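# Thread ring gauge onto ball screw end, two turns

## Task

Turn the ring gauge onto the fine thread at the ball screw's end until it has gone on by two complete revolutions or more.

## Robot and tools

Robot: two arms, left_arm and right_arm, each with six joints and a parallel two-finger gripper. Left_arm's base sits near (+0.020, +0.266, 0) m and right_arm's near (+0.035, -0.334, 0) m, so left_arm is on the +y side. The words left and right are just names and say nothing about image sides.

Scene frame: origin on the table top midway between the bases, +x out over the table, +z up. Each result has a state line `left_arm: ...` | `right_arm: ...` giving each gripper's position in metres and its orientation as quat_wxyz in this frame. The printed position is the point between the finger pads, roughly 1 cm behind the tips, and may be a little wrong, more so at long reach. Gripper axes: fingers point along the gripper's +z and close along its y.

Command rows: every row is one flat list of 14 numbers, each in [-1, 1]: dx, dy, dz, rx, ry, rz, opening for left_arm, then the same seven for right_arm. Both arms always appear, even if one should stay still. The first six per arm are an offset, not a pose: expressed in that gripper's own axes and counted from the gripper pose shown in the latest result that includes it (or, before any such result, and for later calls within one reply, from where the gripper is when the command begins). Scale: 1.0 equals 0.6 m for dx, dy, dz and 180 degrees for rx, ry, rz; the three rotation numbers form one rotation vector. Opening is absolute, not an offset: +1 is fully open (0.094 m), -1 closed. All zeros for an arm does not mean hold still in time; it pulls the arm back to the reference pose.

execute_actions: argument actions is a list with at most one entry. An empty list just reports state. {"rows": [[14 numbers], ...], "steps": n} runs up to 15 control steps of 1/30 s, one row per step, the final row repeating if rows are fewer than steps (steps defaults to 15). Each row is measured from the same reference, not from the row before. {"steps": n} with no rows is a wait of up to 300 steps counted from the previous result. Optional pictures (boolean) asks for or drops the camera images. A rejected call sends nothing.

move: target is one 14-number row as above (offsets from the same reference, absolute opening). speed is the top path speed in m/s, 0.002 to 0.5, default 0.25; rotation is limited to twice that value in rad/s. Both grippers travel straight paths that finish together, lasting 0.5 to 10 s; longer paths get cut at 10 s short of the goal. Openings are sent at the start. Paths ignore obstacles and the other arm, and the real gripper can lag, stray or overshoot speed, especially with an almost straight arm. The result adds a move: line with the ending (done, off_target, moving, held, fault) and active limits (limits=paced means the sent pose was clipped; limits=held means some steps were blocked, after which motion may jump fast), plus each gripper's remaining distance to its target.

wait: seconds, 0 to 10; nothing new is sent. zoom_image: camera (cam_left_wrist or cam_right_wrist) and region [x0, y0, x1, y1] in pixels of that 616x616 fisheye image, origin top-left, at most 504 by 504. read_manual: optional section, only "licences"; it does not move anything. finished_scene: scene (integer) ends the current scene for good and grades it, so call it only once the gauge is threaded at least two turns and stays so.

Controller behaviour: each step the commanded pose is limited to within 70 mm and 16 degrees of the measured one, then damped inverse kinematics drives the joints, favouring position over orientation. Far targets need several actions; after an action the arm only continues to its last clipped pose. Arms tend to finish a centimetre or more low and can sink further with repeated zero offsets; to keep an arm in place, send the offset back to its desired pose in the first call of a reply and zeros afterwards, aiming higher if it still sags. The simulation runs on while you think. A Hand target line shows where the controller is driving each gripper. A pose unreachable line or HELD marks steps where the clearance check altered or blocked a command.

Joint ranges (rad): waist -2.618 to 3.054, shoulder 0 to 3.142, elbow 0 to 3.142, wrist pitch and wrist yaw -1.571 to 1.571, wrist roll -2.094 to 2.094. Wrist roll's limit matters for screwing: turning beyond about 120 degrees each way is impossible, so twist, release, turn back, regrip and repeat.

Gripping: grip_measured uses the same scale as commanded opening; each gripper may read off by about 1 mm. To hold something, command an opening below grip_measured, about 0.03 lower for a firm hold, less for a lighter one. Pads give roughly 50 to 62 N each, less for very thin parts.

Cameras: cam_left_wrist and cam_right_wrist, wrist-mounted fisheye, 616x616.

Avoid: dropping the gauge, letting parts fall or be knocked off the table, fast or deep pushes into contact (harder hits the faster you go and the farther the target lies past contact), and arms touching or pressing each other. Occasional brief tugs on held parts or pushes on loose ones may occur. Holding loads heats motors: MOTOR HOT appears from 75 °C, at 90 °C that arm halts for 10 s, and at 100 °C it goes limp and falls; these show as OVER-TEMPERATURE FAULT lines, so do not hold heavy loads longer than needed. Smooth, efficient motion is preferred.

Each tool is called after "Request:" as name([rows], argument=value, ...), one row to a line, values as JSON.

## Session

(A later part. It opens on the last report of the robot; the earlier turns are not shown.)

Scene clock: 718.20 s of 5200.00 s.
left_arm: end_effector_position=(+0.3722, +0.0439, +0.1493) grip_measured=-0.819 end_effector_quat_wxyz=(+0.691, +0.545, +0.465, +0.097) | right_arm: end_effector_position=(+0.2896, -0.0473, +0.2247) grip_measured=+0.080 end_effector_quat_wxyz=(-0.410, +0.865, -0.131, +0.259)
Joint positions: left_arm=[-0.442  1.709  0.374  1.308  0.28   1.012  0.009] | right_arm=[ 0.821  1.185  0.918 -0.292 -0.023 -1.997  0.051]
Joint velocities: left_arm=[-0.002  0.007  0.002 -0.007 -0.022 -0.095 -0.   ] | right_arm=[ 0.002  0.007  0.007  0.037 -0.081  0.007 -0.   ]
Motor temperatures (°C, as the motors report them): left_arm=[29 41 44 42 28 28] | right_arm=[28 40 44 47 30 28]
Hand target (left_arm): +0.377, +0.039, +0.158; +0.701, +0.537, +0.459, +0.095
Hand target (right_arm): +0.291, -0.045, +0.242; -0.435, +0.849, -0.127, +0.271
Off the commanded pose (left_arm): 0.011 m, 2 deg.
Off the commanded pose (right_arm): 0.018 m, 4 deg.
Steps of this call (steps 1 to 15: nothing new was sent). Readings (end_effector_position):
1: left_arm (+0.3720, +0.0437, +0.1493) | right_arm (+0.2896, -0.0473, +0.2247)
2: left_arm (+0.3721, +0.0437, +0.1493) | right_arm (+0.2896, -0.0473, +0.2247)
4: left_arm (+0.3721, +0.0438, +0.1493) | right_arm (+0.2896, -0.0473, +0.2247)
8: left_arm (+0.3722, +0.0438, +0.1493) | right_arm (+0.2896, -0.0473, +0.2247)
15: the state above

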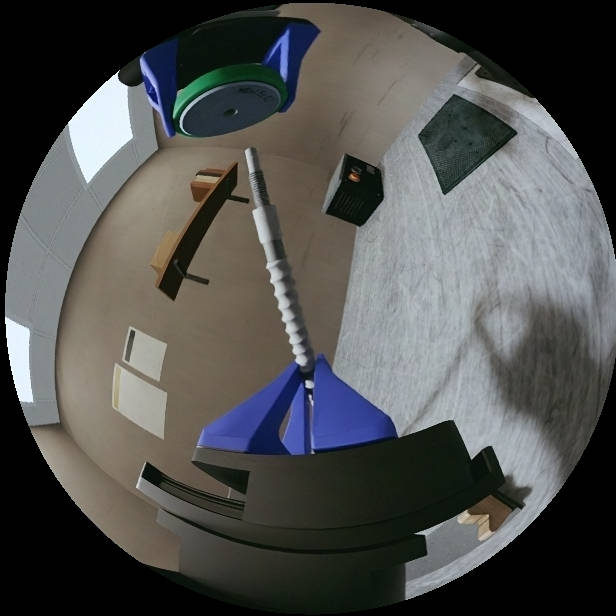

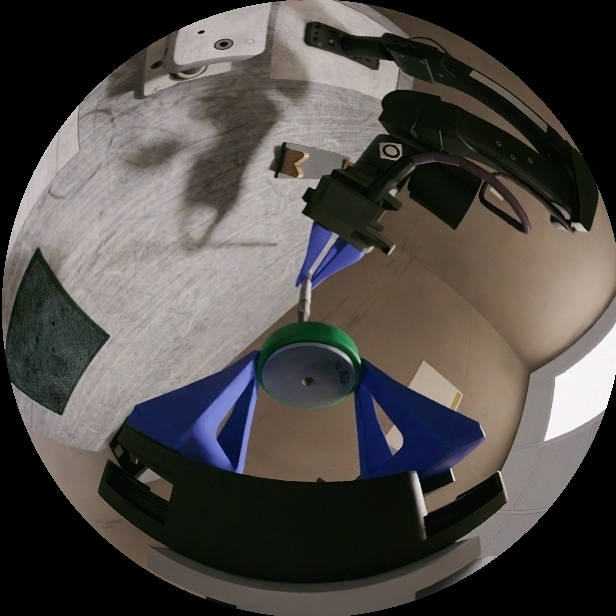

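Request:
execute_actions([
  {"rows": [[-0.0086,0.013,0.0109,-0.0067,-0.0058,-0.003,-0.95,0.0093,-0.0259,-0.0105,0.0204,0.0034,0.0778,0.04],[-0.0086,0.014,0.0109,-0.0067,-0.0058,-0.004,-0.95,0.0093,-0.0259,-0.0105,0.0205,0.003,0.09,0.04],[-0.0086,0.015,0.0109,-0.0067,-0.0058,-0.005,-0.95,0.0093,-0.0259,-0.0105,0.0205,0.0027,0.1022,0.04],[-0.0086,0.016,0.0109,-0.0067,-0.0058,-0.006,-0.95,0.0093,-0.0259,-0.0105,0.0206,0.0023,0.1144,0.04],[-0.0086,0.017,0.0109,-0.0067,-0.0058,-0.007,-0.95,0.0093,-0.0259,-0.0105,0.0206,0.0019,0.1267,0.04],[-0.0086,0.018,0.0109,-0.0067,-0.0058,-0.008,-0.95,0.0093,-0.0259,-0.0105,0.0207,0.0015,0.1389,0.04],[-0.0086,0.019,0.0109,-0.0067,-0.0058,-0.009,-0.95,0.0093,-0.0259,-0.0105,0.0207,0.0011,0.1511,0.04],[-0.0086,0.0204,0.0109,-0.0067,-0.0058,-0.010,-0.95,0.0093,-0.0259,-0.0105,0.0208,0.0007,0.1633,0.04],[-0.0086,0.0204,0.0109,-0.0067,-0.0058,-0.010,-0.95,0.0093,-0.0259,-0.0105,0.0208,0.0003,0.1756,0.04],[-0.0086,0.0204,0.0109,-0.0067,-0.0058,-0.010,-0.95,0.0093,-0.0259,-0.0105,0.0209,-0.0001,0.1878,0.04],[-0.0086,0.0204,0.0109,-0.0067,-0.0058,-0.010,-0.95,0.0093,-0.0259,-0.0105,0.0209,-0.0005,0.2,0.04],[-0.0086,0.0204,0.0109,-0.0067,-0.0058,-0.010,-0.95,0.0093,-0.0259,-0.0105,0.021,-0.0009,0.2122,0.04],[-0.0086,0.0204,0.0109,-0.0067,-0.0058,-0.010,-0.95,0.0093,-0.0259,-0.0105,0.021,-0.0013,0.2244,0.04],[-0.0086,0.0204,0.0109,-0.0067,-0.0058,-0.010,-0.95,0.0093,-0.0259,-0.0105,0.0211,-0.0017,0.2367,0.04],[-0.0086,0.0204,0.0109,-0.0067,-0.0058,-0.010,-0.95,0.0093,-0.0259,-0.0105,0.0211,-0.0021,0.2489,0.04]], "steps": 15},
], pictures=false)

Request:
execute_actions([
  {"steps": 12},
], pictures=false)

Request:
execute_actions([
  {"rows": [[-0.0086,0.012,0.011,-0.0067,-0.0058,-0.0018,-0.95,-0.0109,-0.0253,-0.0105,0.0172,-0.0114,0.0778,0.04],[-0.0086,0.012,0.011,-0.0067,-0.0058,-0.0018,-0.95,-0.0109,-0.0253,-0.0105,0.017,-0.0117,0.09,0.04],[-0.0086,0.012,0.011,-0.0067,-0.0058,-0.0018,-0.95,-0.0109,-0.0253,-0.0105,0.0168,-0.012,0.1022,0.04],[-0.0086,0.012,0.011,-0.0067,-0.0058,-0.0018,-0.95,-0.0109,-0.0253,-0.0105,0.0166,-0.0124,0.1144,0.04],[-0.0086,0.012,0.011,-0.0067,-0.0058,-0.0018,-0.95,-0.0109,-0.0253,-0.0105,0.0164,-0.0127,0.1267,0.04],[-0.0086,0.012,0.011,-0.0067,-0.0058,-0.0018,-0.95,-0.0109,-0.0253,-0.0105,0.0162,-0.013,0.1389,0.04],[-0.0086,0.012,0.011,-0.0067,-0.0058,-0.0018,-0.95,-0.0109,-0.0253,-0.0105,0.016,-0.0134,0.1511,0.04],[-0.0086,0.012,0.011,-0.0067,-0.0058,-0.0018,-0.95,-0.0109,-0.0253,-0.0105,0.0158,-0.0137,0.1633,0.04],[-0.0086,0.012,0.011,-0.0067,-0.0058,-0.0018,-0.95,-0.0109,-0.0253,-0.0105,0.0155,-0.014,0.1756,0.04],[-0.0086,0.012,0.011,-0.0067,-0.0058,-0.0018,-0.95,-0.0109,-0.0253,-0.0105,0.0153,-0.0144,0.1878,0.04],[-0.0086,0.012,0.011,-0.0067,-0.0058,-0.0018,-0.95,-0.0109,-0.0253,-0.0105,0.015,-0.0147,0.2,0.04],[-0.0086,0.012,0.011,-0.0067,-0.0058,-0.0018,-0.95,-0.0109,-0.0253,-0.0105,0.0148,-0.015,0.2122,0.04],[-0.0086,0.012,0.011,-0.0067,-0.0058,-0.0018,-0.95,-0.0109,-0.0253,-0.0105,0.0145,-0.0154,0.2244,0.04],[-0.0086,0.012,0.011,-0.0067,-0.0058,-0.0018,-0.95,-0.0109,-0.0253,-0.0105,0.0143,-0.0157,0.2367,0.04],[-0.0086,0.012,0.011,-0.0067,-0.0058,-0.0018,-0.95,-0.0109,-0.0253,-0.0105,0.014,-0.016,0.2489,0.04]], "steps": 15},
], pictures=false)

Request:
execute_actions([
  {"steps": 12},
])

Request:
zoom_image(camera="cam_right_wrist", region=[240, 210, 380, 350])

Request:
zoom_image(camera="cam_left_wrist", region=[150, 40, 350, 240])

Scene clock: 763.73 s of 5200.00 s.
left_arm: end_effector_position=(+0.3721, +0.0438, +0.1471) grip_measured=-0.818 end_effector_quat_wxyz=(+0.689, +0.541, +0.474, +0.087) | right_arm: end_effector_position=(+0.2881, -0.0460, +0.2247) grip_measured=+0.080 end_effector_quat_wxyz=(-0.469, +0.791, -0.373, +0.123)
Joint positions: left_arm=[-0.442  1.709  0.374  1.299  0.28   0.987  0.009] | right_arm=[ 0.818  1.185  0.918 -0.292 -0.04  -1.413  0.051]
Joint velocities: left_arm=[ 0.007 -0.012  0.002  0.051 -0.051 -0.022  0.   ] | right_arm=[ 0.002 -0.012  0.007 -0.007 -0.007  1.121 -0.001]
Motor temperatures (°C, as the motors report them): left_arm=[29 41 45 44 28 28] | right_arm=[28 40 45 48 30 28]
Hand target (left_arm): +0.378, +0.041, +0.162; +0.702, +0.531, +0.465, +0.086
Hand target (right_arm): +0.291, -0.045, +0.242; -0.504, +0.743, -0.433, +0.084
Off the commanded pose (left_arm): 0.017 m, 2 deg.
Off the commanded pose (right_arm): 0.018 m, 12 deg.
Steps of this call (steps 1 to 90: nothing new was sent; then 42.03 s passed at rest; steps 91 to 105: all 15 steps of this action). Readings (end_effector_position):
91: left_arm (+0.3722, +0.0439, +0.1493) | right_arm (+0.2894, -0.0471, +0.2247)
92: left_arm (+0.3722, +0.0439, +0.1493) | right_arm (+0.2892, -0.0470, +0.2247)
94: left_arm (+0.3722, +0.0439, +0.1493) | right_arm (+0.2890, -0.0467, +0.2247)
98: left_arm (+0.3722, +0.0439, +0.1489) | right_arm (+0.2885, -0.0463, +0.2247)
105: the state above

Scene clock: 764.13 s of 5200.00 s.
left_arm: end_effector_position=(+0.3720, +0.0438, +0.1468) grip_measured=-0.818 end_effector_quat_wxyz=(+0.689, +0.541, +0.475, +0.086) | right_arm: end_effector_position=(+0.2881, -0.0460, +0.2247) grip_measured=+0.080 end_effector_quat_wxyz=(-0.477, +0.761, -0.432, +0.087)
Joint positions: left_arm=[-0.442  1.709  0.374  1.297  0.28   0.985  0.009] | right_arm=[ 0.818  1.185  0.918 -0.292 -0.041 -1.26   0.051]
Joint velocities: left_arm=[-0.017  0.012  0.002 -0.066  0.022 -0.007 -0.001] | right_arm=[-0.017  0.012 -0.002  0.066 -0.007  0.066 -0.   ]
Motor temperatures (°C, as the motors report them): left_arm=[29 41 45 44 28 28] | right_arm=[28 40 45 48 30 28]
Hand target (left_arm): +0.378, +0.041, +0.162; +0.702, +0.531, +0.465, +0.086
Hand target (right_arm): +0.291, -0.045, +0.242; -0.504, +0.743, -0.433, +0.084
Off the commanded pose (left_arm): 0.017 m, 2 deg.
Off the commanded pose (right_arm): 0.018 m, 4 deg.
Steps of this call (steps 1 to 12: nothing new was sent). Readings (end_effector_position):
1: left_arm (+0.3721, +0.0438, +0.1470) | right_arm (+0.2881, -0.0460, +0.2247)
2: left_arm (+0.3721, +0.0438, +0.1470) | right_arm (+0.2881, -0.0460, +0.2247)
4: left_arm (+0.3721, +0.0438, +0.1469) | right_arm (+0.2881, -0.0460, +0.2247)
8: left_arm (+0.3721, +0.0438, +0.1468) | right_arm (+0.2881, -0.0460, +0.2247)
12: the state above

Scene clock: 764.63 s of 5200.00 s.
left_arm: end_effector_position=(+0.3720, +0.0438, +0.1468) grip_measured=-0.818 end_effector_quat_wxyz=(+0.689, +0.541, +0.475, +0.085) | right_arm: end_effector_position=(+0.2865, -0.0446, +0.2248) grip_measured=+0.080 end_effector_quat_wxyz=(-0.481, +0.605, -0.631, -0.062)
Joint positions: left_arm=[-0.442  1.709  0.374  1.297  0.28   0.983  0.009] | right_arm=[ 0.815  1.185  0.918 -0.292 -0.059 -0.673  0.051]
Joint velocities: left_arm=[-0.012  0.002 -0.002  0.022  0.007  0.081 -0.001] | right_arm=[-0.002 -0.007 -0.002 -0.066  0.007  1.092  0.   ]
Motor temperatures (°C, as the motors report them): left_arm=[29 41 45 44 28 28] | right_arm=[28 40 45 48 30 28]
Hand target (left_arm): +0.377, +0.039, +0.155; +0.699, +0.533, +0.469, +0.084
Hand target (right_arm): +0.289, -0.043, +0.242; -0.499, +0.539, -0.669, -0.111
Off the commanded pose (left_arm): 0.011 m, 2 deg.
Off the commanded pose (right_arm): 0.018 m, 12 deg.
Steps of this call (steps 1 to 15: all 15 steps of this action). Readings (end_effector_position):
1: left_arm (+0.3720, +0.0438, +0.1468) | right_arm (+0.2879, -0.0458, +0.2247)
2: left_arm (+0.3720, +0.0438, +0.1468) | right_arm (+0.2876, -0.0456, +0.2248)
4: left_arm (+0.3720, +0.0438, +0.1468) | right_arm (+0.2872, -0.0453, +0.2248)
8: left_arm (+0.3720, +0.0438, +0.1468) | right_arm (+0.2870, -0.0450, +0.2248)
15: the state above

Scene clock: 765.03 s of 5200.00 s.
left_arm: end_effector_position=(+0.3720, +0.0438, +0.1468) grip_measured=-0.818 end_effector_quat_wxyz=(+0.689, +0.541, +0.475, +0.085) | right_arm: end_effector_position=(+0.2863, -0.0445, +0.2248) grip_measured=+0.080 end_effector_quat_wxyz=(+0.475, -0.555, +0.675, +0.099)
Joint positions: left_arm=[-0.442  1.709  0.374  1.297  0.28   0.983  0.009] | right_arm=[ 0.815  1.185  0.918 -0.292 -0.06  -0.52   0.051]
Joint velocities: left_arm=[-0.007 -0.007  0.007 -0.037 -0.007 -0.007  0.001] | right_arm=[-0.007  0.007 -0.007  0.037  0.037  0.051  0.   ]
Motor temperatures (°C, as the motors report them): left_arm=[29 41 45 44 28 28] | right_arm=[28 40 45 48 30 28]
Hand target (left_arm): +0.377, +0.039, +0.155; +0.699, +0.533, +0.469, +0.084
Hand target (right_arm): +0.289, -0.043, +0.242; +0.499, -0.540, +0.669, +0.111
Off the commanded pose (left_arm): 0.011 m, 2 deg.
Off the commanded pose (right_arm): 0.018 m, 4 deg.
Steps of this call (steps 1 to 12: nothing new was sent). Readings (end_effector_position):
1: left_arm (+0.3720, +0.0438, +0.1468) | right_arm (+0.2864, -0.0446, +0.2248)
2: left_arm (+0.3720, +0.0438, +0.1468) | right_arm (+0.2864, -0.0446, +0.2248)
4: left_arm (+0.3720, +0.0438, +0.1468) | right_arm (+0.2864, -0.0446, +0.2248)
8: left_arm (+0.3720, +0.0438, +0.1468) | right_arm (+0.2863, -0.0445, +0.2248)
12: the state above

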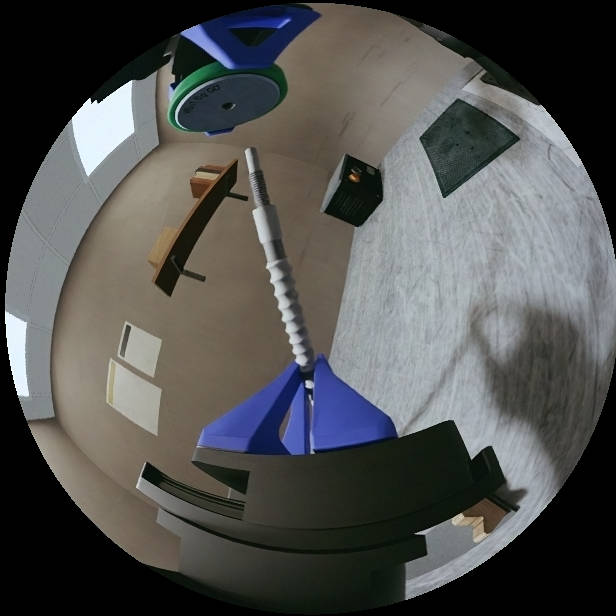

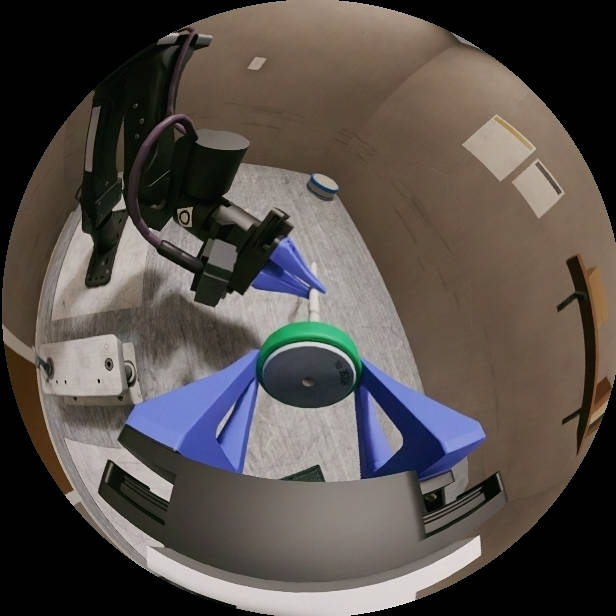

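Region (240, 210, 380, 350) of cam_right_wrist's 616x616 image, scaled by 3.600, with more detail than that image has.

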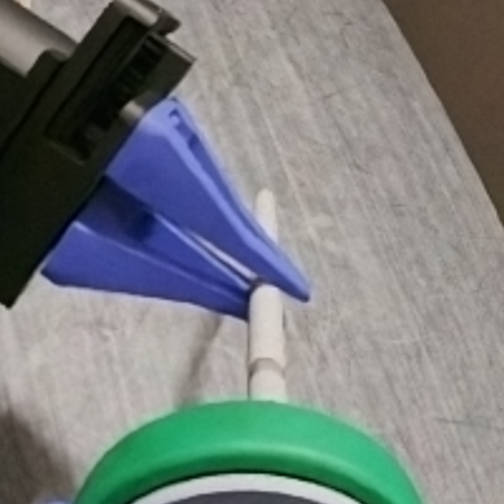

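Region (150, 40, 350, 240) of cam_left_wrist's 616x616 image, scaled by 2.520, with more detail than that image has.

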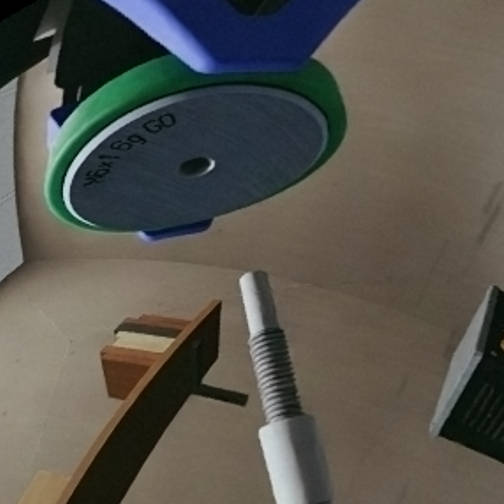

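Request:
execute_actions([
  {"rows": [[-0.0086,0.012,0.011,-0.0067,-0.0058,-0.0018,-0.95,-0.020,-0.016,-0.011,0.010,-0.016,0.004,0.04],[-0.0086,0.012,0.011,-0.0067,-0.0058,-0.0018,-0.95,-0.018,-0.017,-0.011,0.012,-0.015,0.004,0.04],[-0.0086,0.012,0.011,-0.0067,-0.0058,-0.0018,-0.95,-0.016,-0.018,-0.011,0.014,-0.014,0.004,0.04],[-0.0086,0.012,0.011,-0.0067,-0.0058,-0.0018,-0.95,-0.014,-0.019,-0.011,0.015,-0.013,0.004,0.04],[-0.0086,0.012,0.011,-0.0067,-0.0058,-0.0018,-0.95,-0.012,-0.020,-0.0115,0.016,-0.0125,0.004,0.04],[-0.0086,0.012,0.011,-0.0067,-0.0058,-0.0018,-0.95,-0.010,-0.0205,-0.0115,0.017,-0.012,0.004,0.04],[-0.0086,0.012,0.011,-0.0067,-0.0058,-0.0018,-0.95,-0.008,-0.021,-0.0115,0.018,-0.011,0.004,0.04],[-0.0086,0.012,0.011,-0.0067,-0.0058,-0.0018,-0.95,-0.0065,-0.0217,-0.0115,0.019,-0.0105,0.004,0.04],[-0.0086,0.012,0.011,-0.0067,-0.0058,-0.0018,-0.95,-0.0052,-0.0223,-0.0115,0.0204,-0.0098,0.004,0.04]], "steps": 15},
])

Request:
zoom_image(camera="cam_right_wrist", region=[240, 210, 380, 350])

Request:
zoom_image(camera="cam_left_wrist", region=[150, 40, 350, 240])

Scene clock: 818.37 s of 5200.00 s.
left_arm: end_effector_position=(+0.3720, +0.0438, +0.1468) grip_measured=-0.818 end_effector_quat_wxyz=(+0.689, +0.540, +0.476, +0.085) | right_arm: end_effector_position=(+0.2884, -0.0515, +0.2119) grip_measured=+0.080 end_effector_quat_wxyz=(+0.465, -0.549, +0.689, +0.089)
Joint positions: left_arm=[-0.442  1.709  0.374  1.297  0.28   0.981  0.009] | right_arm=[ 0.809  1.185  0.889 -0.29  -0.037 -0.509  0.051]
Joint velocities: left_arm=[-0.012  0.012  0.002  0.007  0.037 -0.007  0.002] | right_arm=[ 0.012 -0.012  0.007  0.007 -0.037  0.007  0.   ]
Motor temperatures (°C, as the motors report them): left_arm=[29 41 45 47 28 28] | right_arm=[28 39 45 49 30 28]
Hand target (left_arm): +0.377, +0.039, +0.155; +0.699, +0.533, +0.469, +0.083
Hand target (right_arm): +0.293, -0.053, +0.236; +0.502, -0.534, +0.675, +0.089
Off the commanded pose (left_arm): 0.011 m, 2 deg.
Off the commanded pose (right_arm): 0.025 m, 5 deg.
Steps of this call (steps 1 to 90: nothing new was sent; then 49.83 s passed at rest; steps 91 to 105: all 15 steps of this action). Readings (end_effector_position):
91: left_arm (+0.3720, +0.0438, +0.1468) | right_arm (+0.2862, -0.0444, +0.2248)
92: left_arm (+0.3720, +0.0438, +0.1468) | right_arm (+0.2862, -0.0444, +0.2248)
94: left_arm (+0.3720, +0.0438, +0.1468) | right_arm (+0.2865, -0.0448, +0.2244)
98: left_arm (+0.3720, +0.0438, +0.1468) | right_arm (+0.2874, -0.0479, +0.2183)
105: the state above

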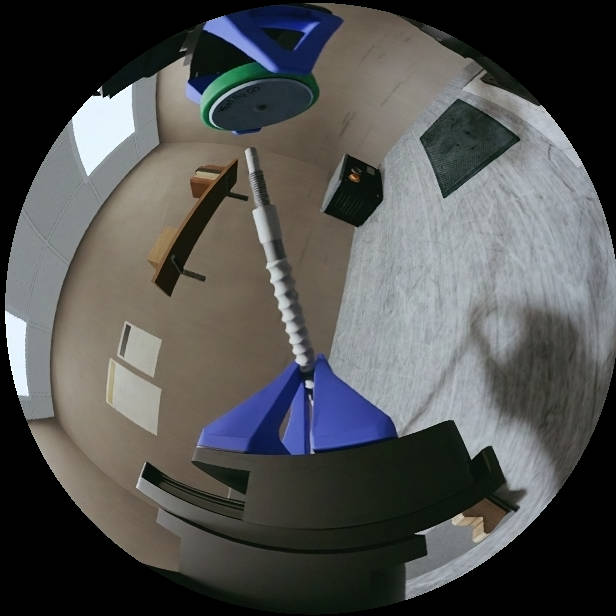

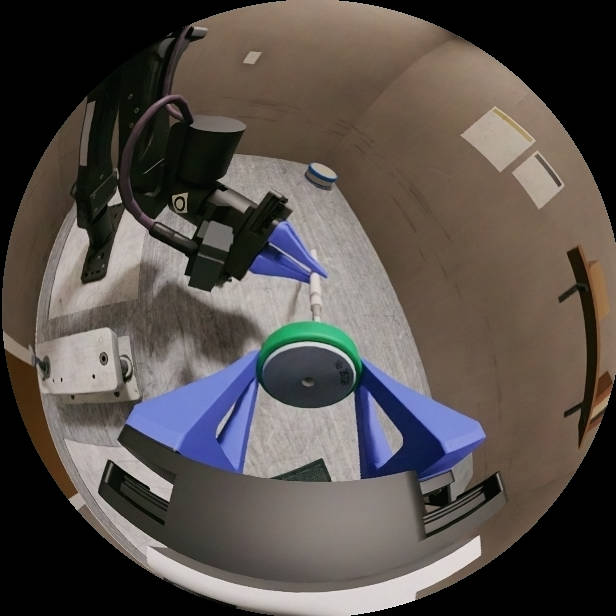

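Region (240, 210, 380, 350) of cam_right_wrist's 616x616 image, scaled by 3.600, with more detail than that image has.

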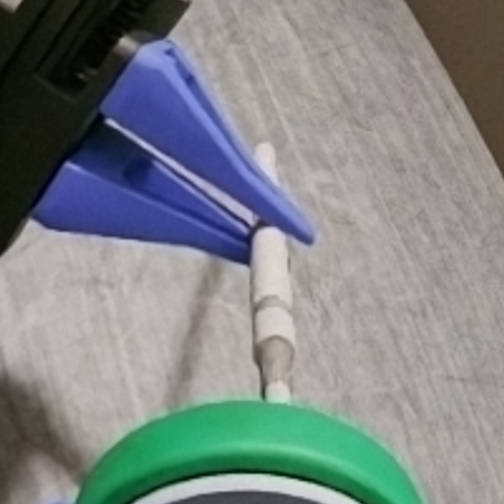

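Region (150, 40, 350, 240) of cam_left_wrist's 616x616 image, scaled by 2.520, with more detail than that image has.

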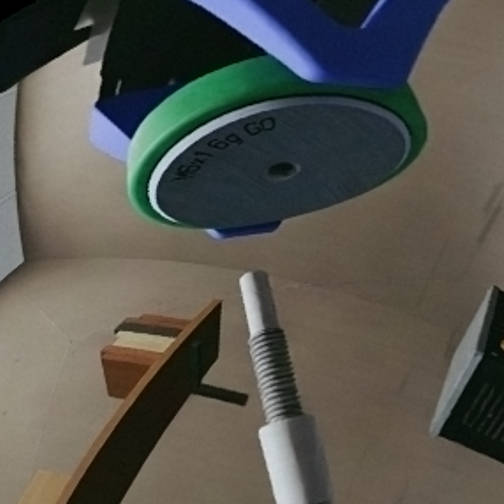

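Request:
execute_actions([
  {"rows": [[-0.0086,0.012,0.011,-0.0067,-0.0058,-0.0018,-0.95,-0.029,-0.0235,-0.020,0.0171,-0.0222,0,0.04],[-0.0086,0.012,0.011,-0.0067,-0.0058,-0.0018,-0.95,-0.0303,-0.0241,-0.020,0.0177,-0.0232,0,0.04],[-0.0086,0.012,0.011,-0.0067,-0.0058,-0.0018,-0.95,-0.0316,-0.0248,-0.020,0.0182,-0.0241,0,0.04],[-0.0086,0.012,0.011,-0.0067,-0.0058,-0.0018,-0.95,-0.0329,-0.0254,-0.020,0.0187,-0.0251,0,0.04],[-0.0086,0.012,0.011,-0.0067,-0.0058,-0.0018,-0.95,-0.0341,-0.0261,-0.020,0.0193,-0.026,0,0.04],[-0.0086,0.012,0.011,-0.0067,-0.0058,-0.0018,-0.95,-0.0354,-0.0267,-0.020,0.0198,-0.0269,0,0.04],[-0.0086,0.012,0.011,-0.0067,-0.0058,-0.0018,-0.95,-0.0366,-0.0274,-0.020,0.0203,-0.0279,0,0.04],[-0.0086,0.012,0.011,-0.0067,-0.0058,-0.0018,-0.95,-0.0379,-0.028,-0.020,0.0208,-0.0288,0,0.04],[-0.0086,0.012,0.011,-0.0067,-0.0058,-0.0018,-0.95,-0.0391,-0.0287,-0.020,0.0214,-0.0298,0,0.04],[-0.0086,0.012,0.011,-0.0067,-0.0058,-0.0018,-0.95,-0.0403,-0.0293,-0.020,0.0219,-0.0307,0,0.04]], "steps": 15},
])

Request:
zoom_image(camera="cam_right_wrist", region=[240, 210, 380, 350])

Request:
zoom_image(camera="cam_left_wrist", region=[150, 40, 350, 240])

Scene clock: 851.17 s of 5200.00 s.
left_arm: end_effector_position=(+0.3720, +0.0438, +0.1468) grip_measured=-0.818 end_effector_quat_wxyz=(+0.689, +0.540, +0.476, +0.084) | right_arm: end_effector_position=(+0.2903, -0.0505, +0.2203) grip_measured=+0.080 end_effector_quat_wxyz=(+0.479, -0.544, +0.683, +0.089)
Joint positions: left_arm=[-0.442  1.709  0.374  1.297  0.28   0.98   0.009] | right_arm=[ 0.809  1.174  0.889 -0.268 -0.033 -0.509  0.051]
Joint velocities: left_arm=[-0.027  0.007  0.002  0.095  0.007 -0.007  0.   ] | right_arm=[ 0.012 -0.012  0.002 -0.007  0.037  0.037 -0.001]
Motor temperatures (°C, as the motors report them): left_arm=[29 40 45 48 28 28] | right_arm=[28 40 45 51 30 28]
Hand target (left_arm): +0.377, +0.039, +0.155; +0.699, +0.533, +0.470, +0.083
Hand target (right_arm): +0.295, -0.051, +0.243; +0.515, -0.528, +0.669, +0.091
Off the commanded pose (left_arm): 0.011 m, 2 deg.
Off the commanded pose (right_arm): 0.024 m, 5 deg.
Steps of this call (steps 1 to 90: nothing new was sent; then 29.30 s passed at rest; steps 91 to 105: all 15 steps of this action). Readings (end_effector_position):
91: left_arm (+0.3720, +0.0438, +0.1468) | right_arm (+0.2887, -0.0518, +0.2122)
92: left_arm (+0.3720, +0.0438, +0.1468) | right_arm (+0.2886, -0.0519, +0.2128)
94: left_arm (+0.3720, +0.0438, +0.1468) | right_arm (+0.2885, -0.0522, +0.2143)
98: left_arm (+0.3720, +0.0438, +0.1468) | right_arm (+0.2890, -0.0518, +0.2174)
105: the state above

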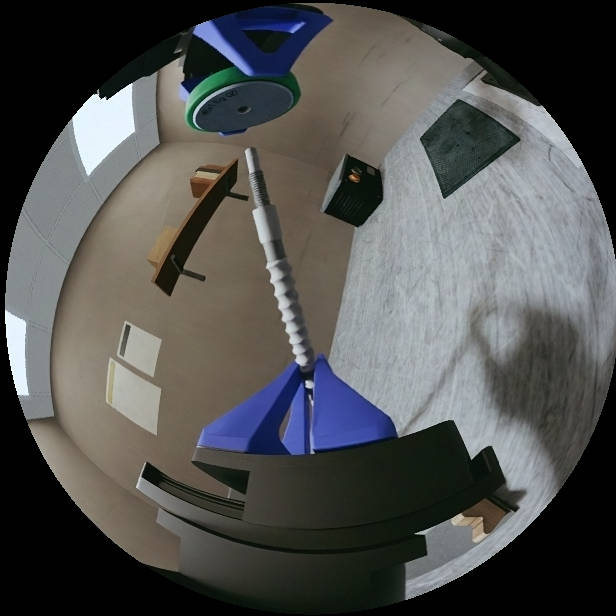

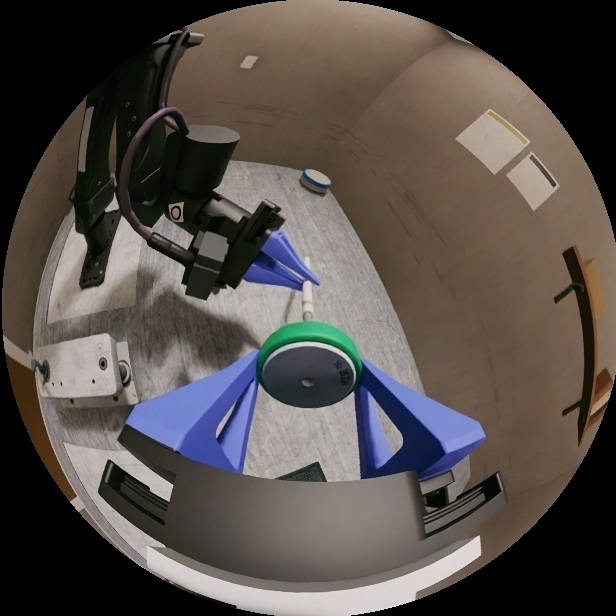

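Region (240, 210, 380, 350) of cam_right_wrist's 616x616 image, scaled by 3.600, with more detail than that image has.

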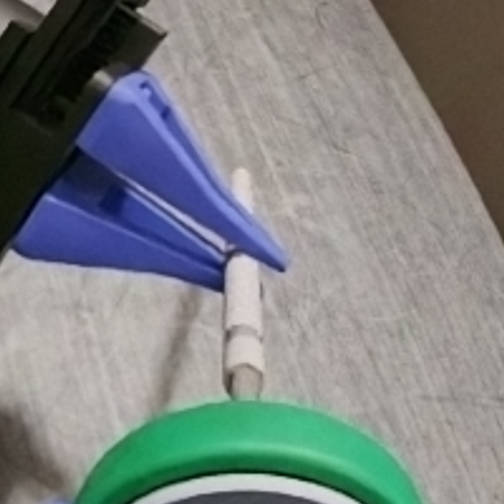

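Region (150, 40, 350, 240) of cam_left_wrist's 616x616 image, scaled by 2.520, with more detail than that image has.

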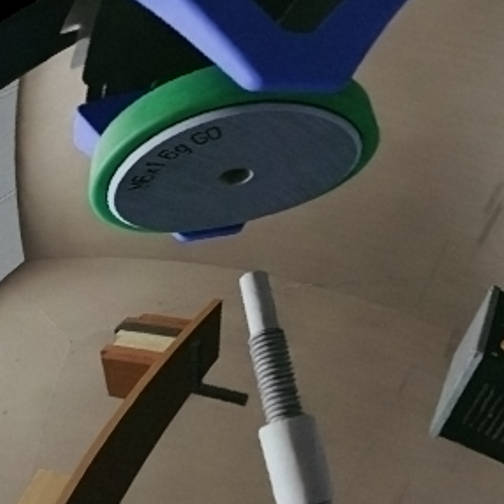

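Request:
execute_actions([
  {"rows": [[-0.0086,0.012,0.011,-0.0067,-0.0058,-0.0018,-0.95,-0.0275,-0.022,-0.0135,0.0157,-0.0215,0,0.04],[-0.0086,0.012,0.011,-0.0067,-0.0058,-0.0018,-0.95,-0.0275,-0.022,-0.011,0.0157,-0.0215,0,0.04],[-0.0086,0.012,0.011,-0.0067,-0.0058,-0.0018,-0.95,-0.0275,-0.022,-0.0085,0.0157,-0.0215,0,0.04],[-0.0086,0.012,0.011,-0.0067,-0.0058,-0.0018,-0.95,-0.0275,-0.022,-0.006,0.0157,-0.0215,0,0.04],[-0.0086,0.012,0.011,-0.0067,-0.0058,-0.0018,-0.95,-0.0275,-0.022,-0.0035,0.0157,-0.0215,0,0.04],[-0.0086,0.012,0.011,-0.0067,-0.0058,-0.0018,-0.95,-0.0275,-0.022,-0.001,0.0157,-0.0215,0,0.04],[-0.0086,0.012,0.011,-0.0067,-0.0058,-0.0018,-0.95,-0.0275,-0.022,0.0015,0.0157,-0.0215,0,0.04],[-0.0086,0.012,0.011,-0.0067,-0.0058,-0.0018,-0.95,-0.0275,-0.022,0.004,0.0157,-0.0215,0,0.04],[-0.0086,0.012,0.011,-0.0067,-0.0058,-0.0018,-0.95,-0.0275,-0.022,0.0065,0.0157,-0.0215,0,0.04],[-0.0086,0.012,0.011,-0.0067,-0.0058,-0.0018,-0.95,-0.0275,-0.022,0.009,0.0157,-0.0215,0,0.04],[-0.0086,0.012,0.011,-0.0067,-0.0058,-0.0018,-0.95,-0.0275,-0.022,0.0115,0.0157,-0.0215,0,0.04],[-0.0086,0.012,0.011,-0.0067,-0.0058,-0.0018,-0.95,-0.0275,-0.022,0.014,0.0157,-0.0215,0,0.04],[-0.0086,0.012,0.011,-0.0067,-0.0058,-0.0018,-0.95,-0.0275,-0.022,0.0165,0.0157,-0.0215,0,0.04],[-0.0086,0.012,0.011,-0.0067,-0.0058,-0.0018,-0.95,-0.0275,-0.022,0.019,0.0157,-0.0215,0,0.04],[-0.0086,0.012,0.011,-0.0067,-0.0058,-0.0018,-0.95,-0.0275,-0.022,0.021,0.0157,-0.0215,0,0.04]], "steps": 15},
], pictures=false)

Request:
execute_actions([
  {"steps": 12},
])

Request:
zoom_image(camera="cam_right_wrist", region=[240, 210, 380, 350])

Request:
zoom_image(camera="cam_left_wrist", region=[170, 60, 330, 220])

Scene clock: 874.60 s of 5200.00 s.
left_arm: end_effector_position=(+0.3720, +0.0438, +0.1468) grip_measured=-0.818 end_effector_quat_wxyz=(+0.689, +0.539, +0.477, +0.083) | right_arm: end_effector_position=(+0.2982, -0.0424, +0.2179) grip_measured=+0.080 end_effector_quat_wxyz=(+0.487, -0.541, +0.680, +0.090)
Joint positions: left_arm=[-0.442  1.709  0.374  1.297  0.28   0.978  0.009] | right_arm=[ 0.809  1.214  0.889 -0.211 -0.032 -0.509  0.051]
Joint velocities: left_arm=[-0.007 -0.012 -0.012  0.051  0.037 -0.007 -0.   ] | right_arm=[-0.002  0.178 -0.002  0.139  0.037  0.037  0.001]
Motor temperatures (°C, as the motors report them): left_arm=[29 40 45 49 28 28] | right_arm=[28 40 45 52 30 28]
Hand target (left_arm): +0.377, +0.039, +0.155; +0.699, +0.532, +0.470, +0.082
Hand target (right_arm): +0.307, -0.038, +0.232; +0.515, -0.529, +0.669, +0.090
Off the commanded pose (left_arm): 0.011 m, 2 deg.
Off the commanded pose (right_arm): 0.017 m, 4 deg.
Steps of this call (steps 1 to 90: nothing new was sent; then 19.93 s passed at rest; steps 91 to 105: all 15 steps of this action). Readings (end_effector_position):
91: left_arm (+0.3720, +0.0438, +0.1468) | right_arm (+0.2906, -0.0502, +0.2211)
92: left_arm (+0.3720, +0.0438, +0.1468) | right_arm (+0.2907, -0.0501, +0.2212)
94: left_arm (+0.3720, +0.0438, +0.1468) | right_arm (+0.2910, -0.0498, +0.2218)
98: left_arm (+0.3720, +0.0438, +0.1468) | right_arm (+0.2923, -0.0486, +0.2242)
105: the state above

Scene clock: 875.00 s of 5200.00 s.
left_arm: end_effector_position=(+0.3720, +0.0438, +0.1468) grip_measured=-0.818 end_effector_quat_wxyz=(+0.689, +0.539, +0.477, +0.083) | right_arm: end_effector_position=(+0.3007, -0.0399, +0.2161) grip_measured=+0.080 end_effector_quat_wxyz=(+0.488, -0.541, +0.679, +0.090)
Joint positions: left_arm=[-0.442  1.709  0.374  1.297  0.28   0.978  0.009] | right_arm=[ 0.809  1.228  0.889 -0.194 -0.031 -0.509  0.051]
Joint velocities: left_arm=[ 0.007 -0.002  0.012 -0.051  0.051  0.037  0.001] | right_arm=[-0.002 -0.012  0.012 -0.022  0.022 -0.022 -0.001]
Motor temperatures (°C, as the motors report them): left_arm=[29 40 45 49 28 28] | right_arm=[28 40 45 52 30 28]
Hand target (left_arm): +0.377, +0.039, +0.155; +0.699, +0.532, +0.470, +0.082
Hand target (right_arm): +0.307, -0.038, +0.231; +0.514, -0.529, +0.669, +0.090
Off the commanded pose (left_arm): 0.011 m, 2 deg.
Off the commanded pose (right_arm): 0.017 m, 4 deg.
Steps of this call (steps 1 to 12: nothing new was sent). Readings (end_effector_position):
1: left_arm (+0.3720, +0.0438, +0.1468) | right_arm (+0.2990, -0.0417, +0.2163)
2: left_arm (+0.3720, +0.0438, +0.1468) | right_arm (+0.2994, -0.0412, +0.2152)
4: left_arm (+0.3720, +0.0438, +0.1468) | right_arm (+0.2999, -0.0408, +0.2141)
8: left_arm (+0.3720, +0.0438, +0.1468) | right_arm (+0.3005, -0.0402, +0.2155)
12: the state above

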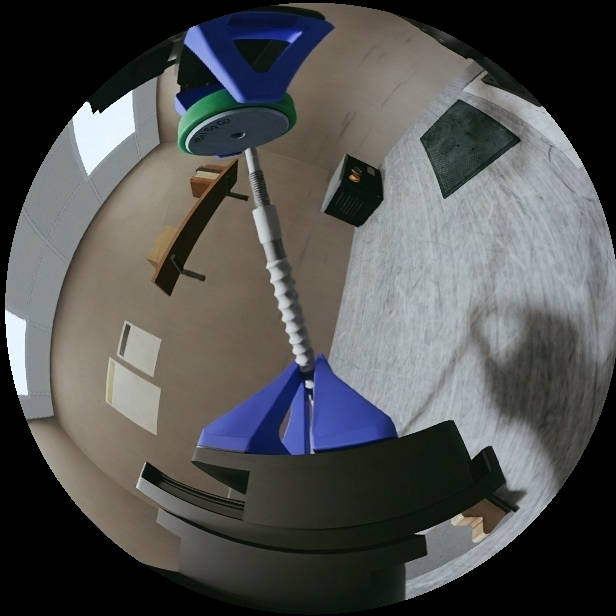

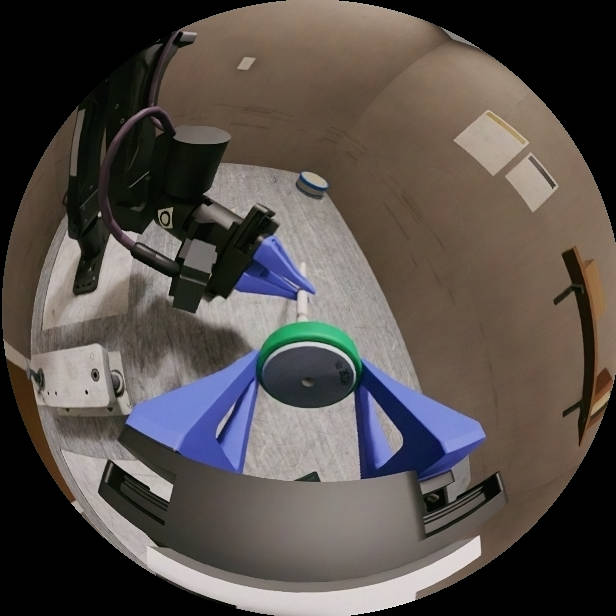

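Region (240, 210, 380, 350) of cam_right_wrist's 616x616 image, scaled by 3.600, with more detail than that image has.

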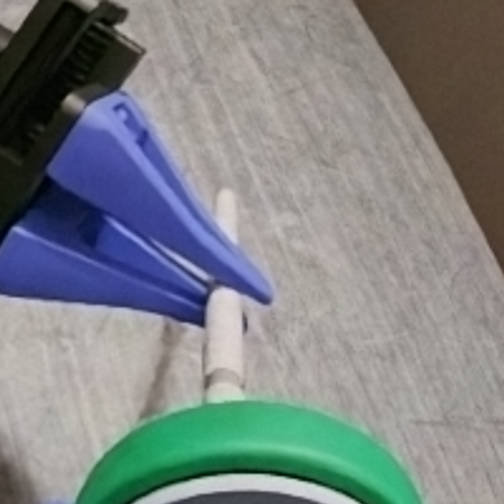

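Region (170, 60, 330, 220) of cam_left_wrist's 616x616 image, scaled by 3.150, with more detail than that image has.

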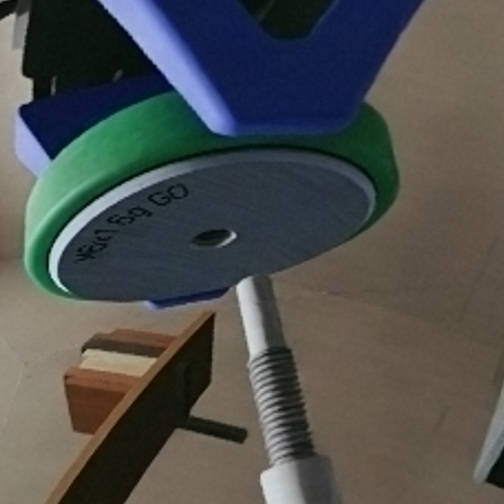

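Request:
execute_actions([
  {"rows": [[-0.0086,0.012,0.011,-0.0067,-0.0058,-0.0018,-0.95,-0.0205,-0.0156,-0.0038,0.0104,-0.0153,0,0.04],[-0.0086,0.012,0.011,-0.0067,-0.0058,-0.0018,-0.95,-0.0206,-0.0136,-0.003,0.0088,-0.0156,0,0.04],[-0.0086,0.012,0.011,-0.0067,-0.0058,-0.0018,-0.95,-0.0208,-0.0117,-0.0022,0.0071,-0.0159,0,0.04],[-0.0086,0.012,0.011,-0.0067,-0.0058,-0.0018,-0.95,-0.021,-0.0098,-0.0014,0.0055,-0.0162,0,0.04],[-0.0086,0.012,0.011,-0.0067,-0.0058,-0.0018,-0.95,-0.0211,-0.0078,-0.0006,0.0038,-0.0164,0,0.04],[-0.0086,0.012,0.011,-0.0067,-0.0058,-0.0018,-0.95,-0.0213,-0.0059,0.0002,0.0021,-0.0167,0,0.04],[-0.0086,0.012,0.011,-0.0067,-0.0058,-0.0018,-0.95,-0.0214,-0.0039,0.001,0.0005,-0.017,0,0.04],[-0.0086,0.012,0.011,-0.0067,-0.0058,-0.0018,-0.95,-0.0216,-0.002,0.0018,-0.0012,-0.0173,0,0.04]], "steps": 15},
])

Request:
zoom_image(camera="cam_right_wrist", region=[240, 210, 380, 350])

Request:
zoom_image(camera="cam_left_wrist", region=[170, 60, 330, 220])

Scene clock: 918.63 s of 5200.00 s.
left_arm: end_effector_position=(+0.3720, +0.0438, +0.1468) grip_measured=-0.818 end_effector_quat_wxyz=(+0.689, +0.539, +0.477, +0.083) | right_arm: end_effector_position=(+0.2986, -0.0380, +0.2164) grip_measured=+0.080 end_effector_quat_wxyz=(+0.487, -0.544, +0.677, +0.097)
Joint positions: left_arm=[-0.442  1.709  0.374  1.297  0.28   0.976  0.009] | right_arm=[ 0.809  1.228  0.889 -0.193 -0.047 -0.509  0.051]
Joint velocities: left_arm=[-0.002 -0.002 -0.007  0.022  0.007  0.022 -0.001] | right_arm=[-0.007  0.012 -0.022 -0.066 -0.051  0.022  0.   ]
Motor temperatures (°C, as the motors report them): left_arm=[29 40 45 50 28 28] | right_arm=[28 39 45 53 30 28]
Hand target (left_arm): +0.377, +0.039, +0.155; +0.699, +0.532, +0.471, +0.082
Hand target (right_arm): +0.301, -0.032, +0.226; +0.505, -0.539, +0.666, +0.105
Off the commanded pose (left_arm): 0.011 m, 2 deg.
Off the commanded pose (right_arm): 0.012 m, 3 deg.
Steps of this call (steps 1 to 90: nothing new was sent; then 40.13 s passed at rest; steps 91 to 105: all 15 steps of this action). Readings (end_effector_position):
91: left_arm (+0.3720, +0.0438, +0.1468) | right_arm (+0.3008, -0.0398, +0.2163)
92: left_arm (+0.3720, +0.0438, +0.1468) | right_arm (+0.3008, -0.0398, +0.2163)
94: left_arm (+0.3720, +0.0438, +0.1468) | right_arm (+0.3008, -0.0398, +0.2163)
98: left_arm (+0.3720, +0.0438, +0.1468) | right_arm (+0.2999, -0.0391, +0.2163)
105: the state above

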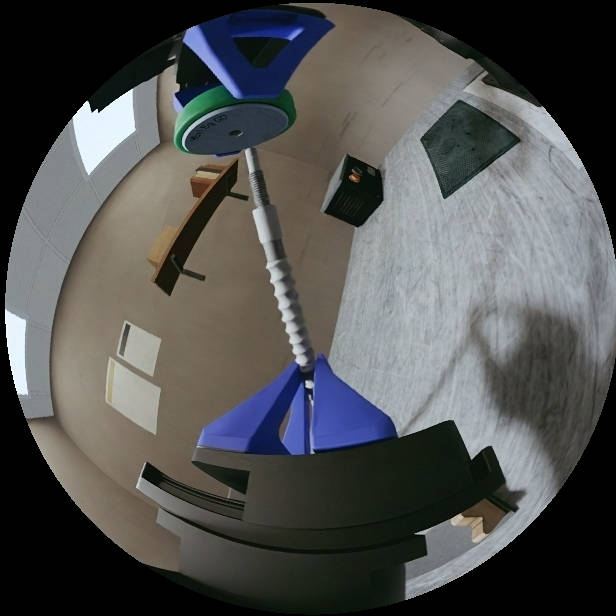

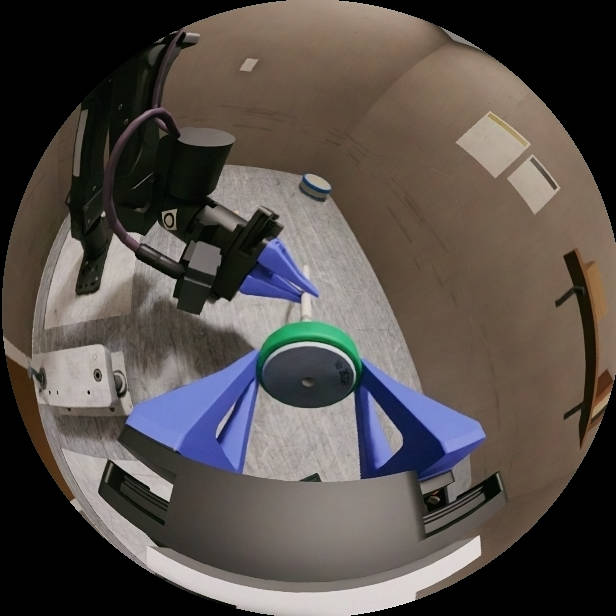

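Region (240, 210, 380, 350) of cam_right_wrist's 616x616 image, scaled by 3.600, with more detail than that image has.

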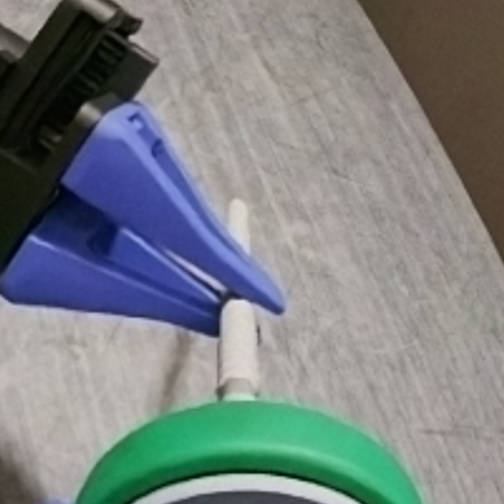

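Region (170, 60, 330, 220) of cam_left_wrist's 616x616 image, scaled by 3.150, with more detail than that image has.

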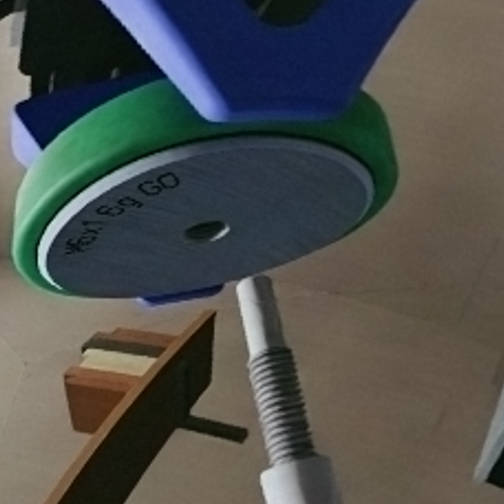

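Request:
execute_actions([
  {"rows": [[-0.0086,0.012,0.011,-0.0067,-0.0058,-0.0018,-0.95,-0.0181,-0.0074,0.0023,0.0047,-0.0136,0,0.04],[-0.0086,0.012,0.011,-0.0067,-0.0058,-0.0018,-0.95,-0.0177,-0.0072,0.0027,0.0046,-0.0134,0,0.04],[-0.0086,0.012,0.011,-0.0067,-0.0058,-0.0018,-0.95,-0.0173,-0.0069,0.0032,0.0044,-0.0131,0,0.04],[-0.0086,0.012,0.011,-0.0067,-0.0058,-0.0018,-0.95,-0.0169,-0.0067,0.0037,0.0043,-0.0128,0,0.04],[-0.0086,0.012,0.011,-0.0067,-0.0058,-0.0018,-0.95,-0.0165,-0.0065,0.0041,0.0041,-0.0125,0,0.04],[-0.0086,0.012,0.011,-0.0067,-0.0058,-0.0018,-0.95,-0.0161,-0.0063,0.0046,0.004,-0.0123,0,0.04],[-0.0086,0.012,0.011,-0.0067,-0.0058,-0.0018,-0.95,-0.0157,-0.006,0.005,0.0038,-0.012,0,0.04],[-0.0086,0.012,0.011,-0.0067,-0.0058,-0.0018,-0.95,-0.0153,-0.0058,0.0055,0.0036,-0.0117,0,0.04],[-0.0086,0.012,0.011,-0.0067,-0.0058,-0.0018,-0.95,-0.0149,-0.0056,0.006,0.0035,-0.0115,0,0.04],[-0.0086,0.012,0.011,-0.0067,-0.0058,-0.0018,-0.95,-0.0145,-0.0054,0.0064,0.0033,-0.0112,0,0.04],[-0.0086,0.012,0.011,-0.0067,-0.0058,-0.0018,-0.95,-0.0141,-0.0052,0.0069,0.0032,-0.0109,0,0.04],[-0.0086,0.012,0.011,-0.0067,-0.0058,-0.0018,-0.95,-0.0137,-0.0049,0.0074,0.003,-0.0106,0,0.04],[-0.0086,0.012,0.011,-0.0067,-0.0058,-0.0018,-0.95,-0.0133,-0.0047,0.0078,0.0029,-0.0104,0,0.04],[-0.0086,0.012,0.011,-0.0067,-0.0058,-0.0018,-0.95,-0.0129,-0.0045,0.0083,0.0027,-0.0101,0,0.04]], "steps": 15},
], pictures=false)

Request:
execute_actions([
  {"steps": 10},
])

Request:
zoom_image(camera="cam_left_wrist", region=[170, 60, 330, 220])

Scene clock: 938.10 s of 5200.00 s.
left_arm: end_effector_position=(+0.3720, +0.0438, +0.1468) grip_measured=-0.818 end_effector_quat_wxyz=(+0.689, +0.539, +0.477, +0.082) | right_arm: end_effector_position=(+0.2997, -0.0363, +0.2093) grip_measured=+0.080 end_effector_quat_wxyz=(+0.479, -0.547, +0.680, +0.096)
Joint positions: left_arm=[-0.442  1.709  0.374  1.297  0.28   0.975  0.009] | right_arm=[ 0.809  1.247  0.889 -0.192 -0.049 -0.509  0.051]
Joint velocities: left_arm=[-0.002  0.007 -0.027  0.022 -0.022  0.007 -0.   ] | right_arm=[ 0.002  0.002  0.007  0.037 -0.007  0.037 -0.001]
Motor temperatures (°C, as the motors report them): left_arm=[29 40 45 51 28 28] | right_arm=[28 39 45 54 30 28]
Hand target (left_arm): +0.377, +0.039, +0.155; +0.699, +0.531, +0.471, +0.081
Hand target (right_arm): +0.303, -0.031, +0.221; +0.500, -0.540, +0.669, +0.102
Off the commanded pose (left_arm): 0.011 m, 2 deg.
Off the commanded pose (right_arm): 0.013 m, 3 deg.
Steps of this call (steps 1 to 90: nothing new was sent; then 15.97 s passed at rest; steps 91 to 105: all 15 steps of this action). Readings (end_effector_position):
91: left_arm (+0.3720, +0.0438, +0.1468) | right_arm (+0.2985, -0.0376, +0.2162)
92: left_arm (+0.3720, +0.0438, +0.1468) | right_arm (+0.2986, -0.0375, +0.2158)
94: left_arm (+0.3720, +0.0438, +0.1468) | right_arm (+0.2989, -0.0371, +0.2140)
98: left_arm (+0.3720, +0.0438, +0.1468) | right_arm (+0.2994, -0.0366, +0.2113)
105: the state above

Scene clock: 938.43 s of 5200.00 s.
left_arm: end_effector_position=(+0.3720, +0.0438, +0.1468) grip_measured=-0.818 end_effector_quat_wxyz=(+0.689, +0.539, +0.478, +0.082) | right_arm: end_effector_position=(+0.2998, -0.0362, +0.2087) grip_measured=+0.080 end_effector_quat_wxyz=(+0.478, -0.547, +0.680, +0.096)
Joint positions: left_arm=[-0.442  1.709  0.374  1.297  0.28   0.975  0.009] | right_arm=[ 0.809  1.249  0.889 -0.192 -0.049 -0.509  0.051]
Joint velocities: left_arm=[ 0.012 -0.002 -0.002  0.066 -0.037  0.007 -0.001] | right_arm=[ 0.007  0.007 -0.012  0.007 -0.022 -0.007  0.001]
Motor temperatures (°C, as the motors report them): left_arm=[29 40 45 51 28 28] | right_arm=[28 39 45 54 30 28]
Hand target (left_arm): +0.377, +0.039, +0.155; +0.699, +0.531, +0.471, +0.081
Hand target (right_arm): +0.303, -0.031, +0.221; +0.500, -0.540, +0.669, +0.102
Off the commanded pose (left_arm): 0.011 m, 2 deg.
Off the commanded pose (right_arm): 0.014 m, 3 deg.
Steps of this call (steps 1 to 10: nothing new was sent). Readings (end_effector_position):
1: left_arm (+0.3720, +0.0438, +0.1468) | right_arm (+0.2998, -0.0363, +0.2091)
2: left_arm (+0.3720, +0.0438, +0.1468) | right_arm (+0.2998, -0.0362, +0.2089)
4: left_arm (+0.3720, +0.0438, +0.1468) | right_arm (+0.2998, -0.0362, +0.2087)
8: left_arm (+0.3720, +0.0438, +0.1468) | right_arm (+0.2998, -0.0362, +0.2087)
10: the state above

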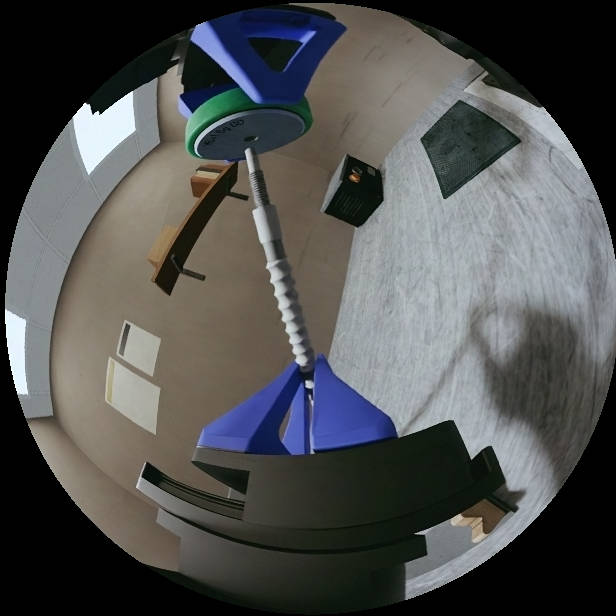

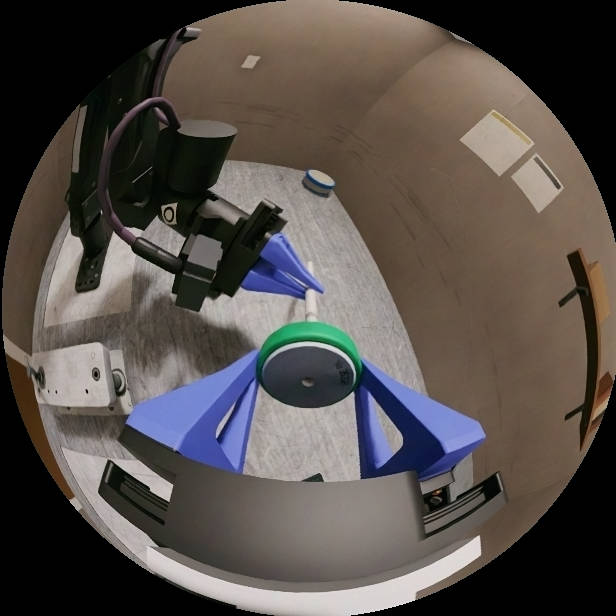

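Region (170, 60, 330, 220) of cam_left_wrist's 616x616 image, scaled by 3.150, with more detail than that image has.

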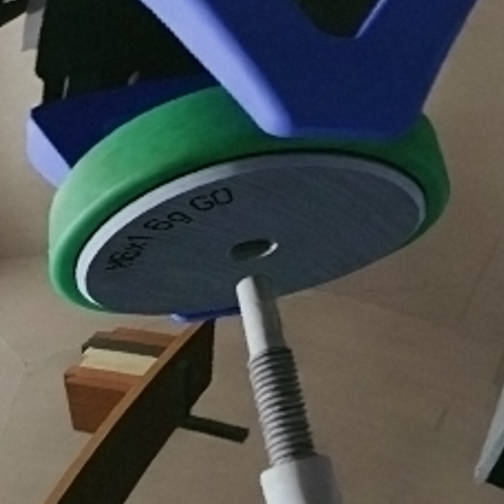

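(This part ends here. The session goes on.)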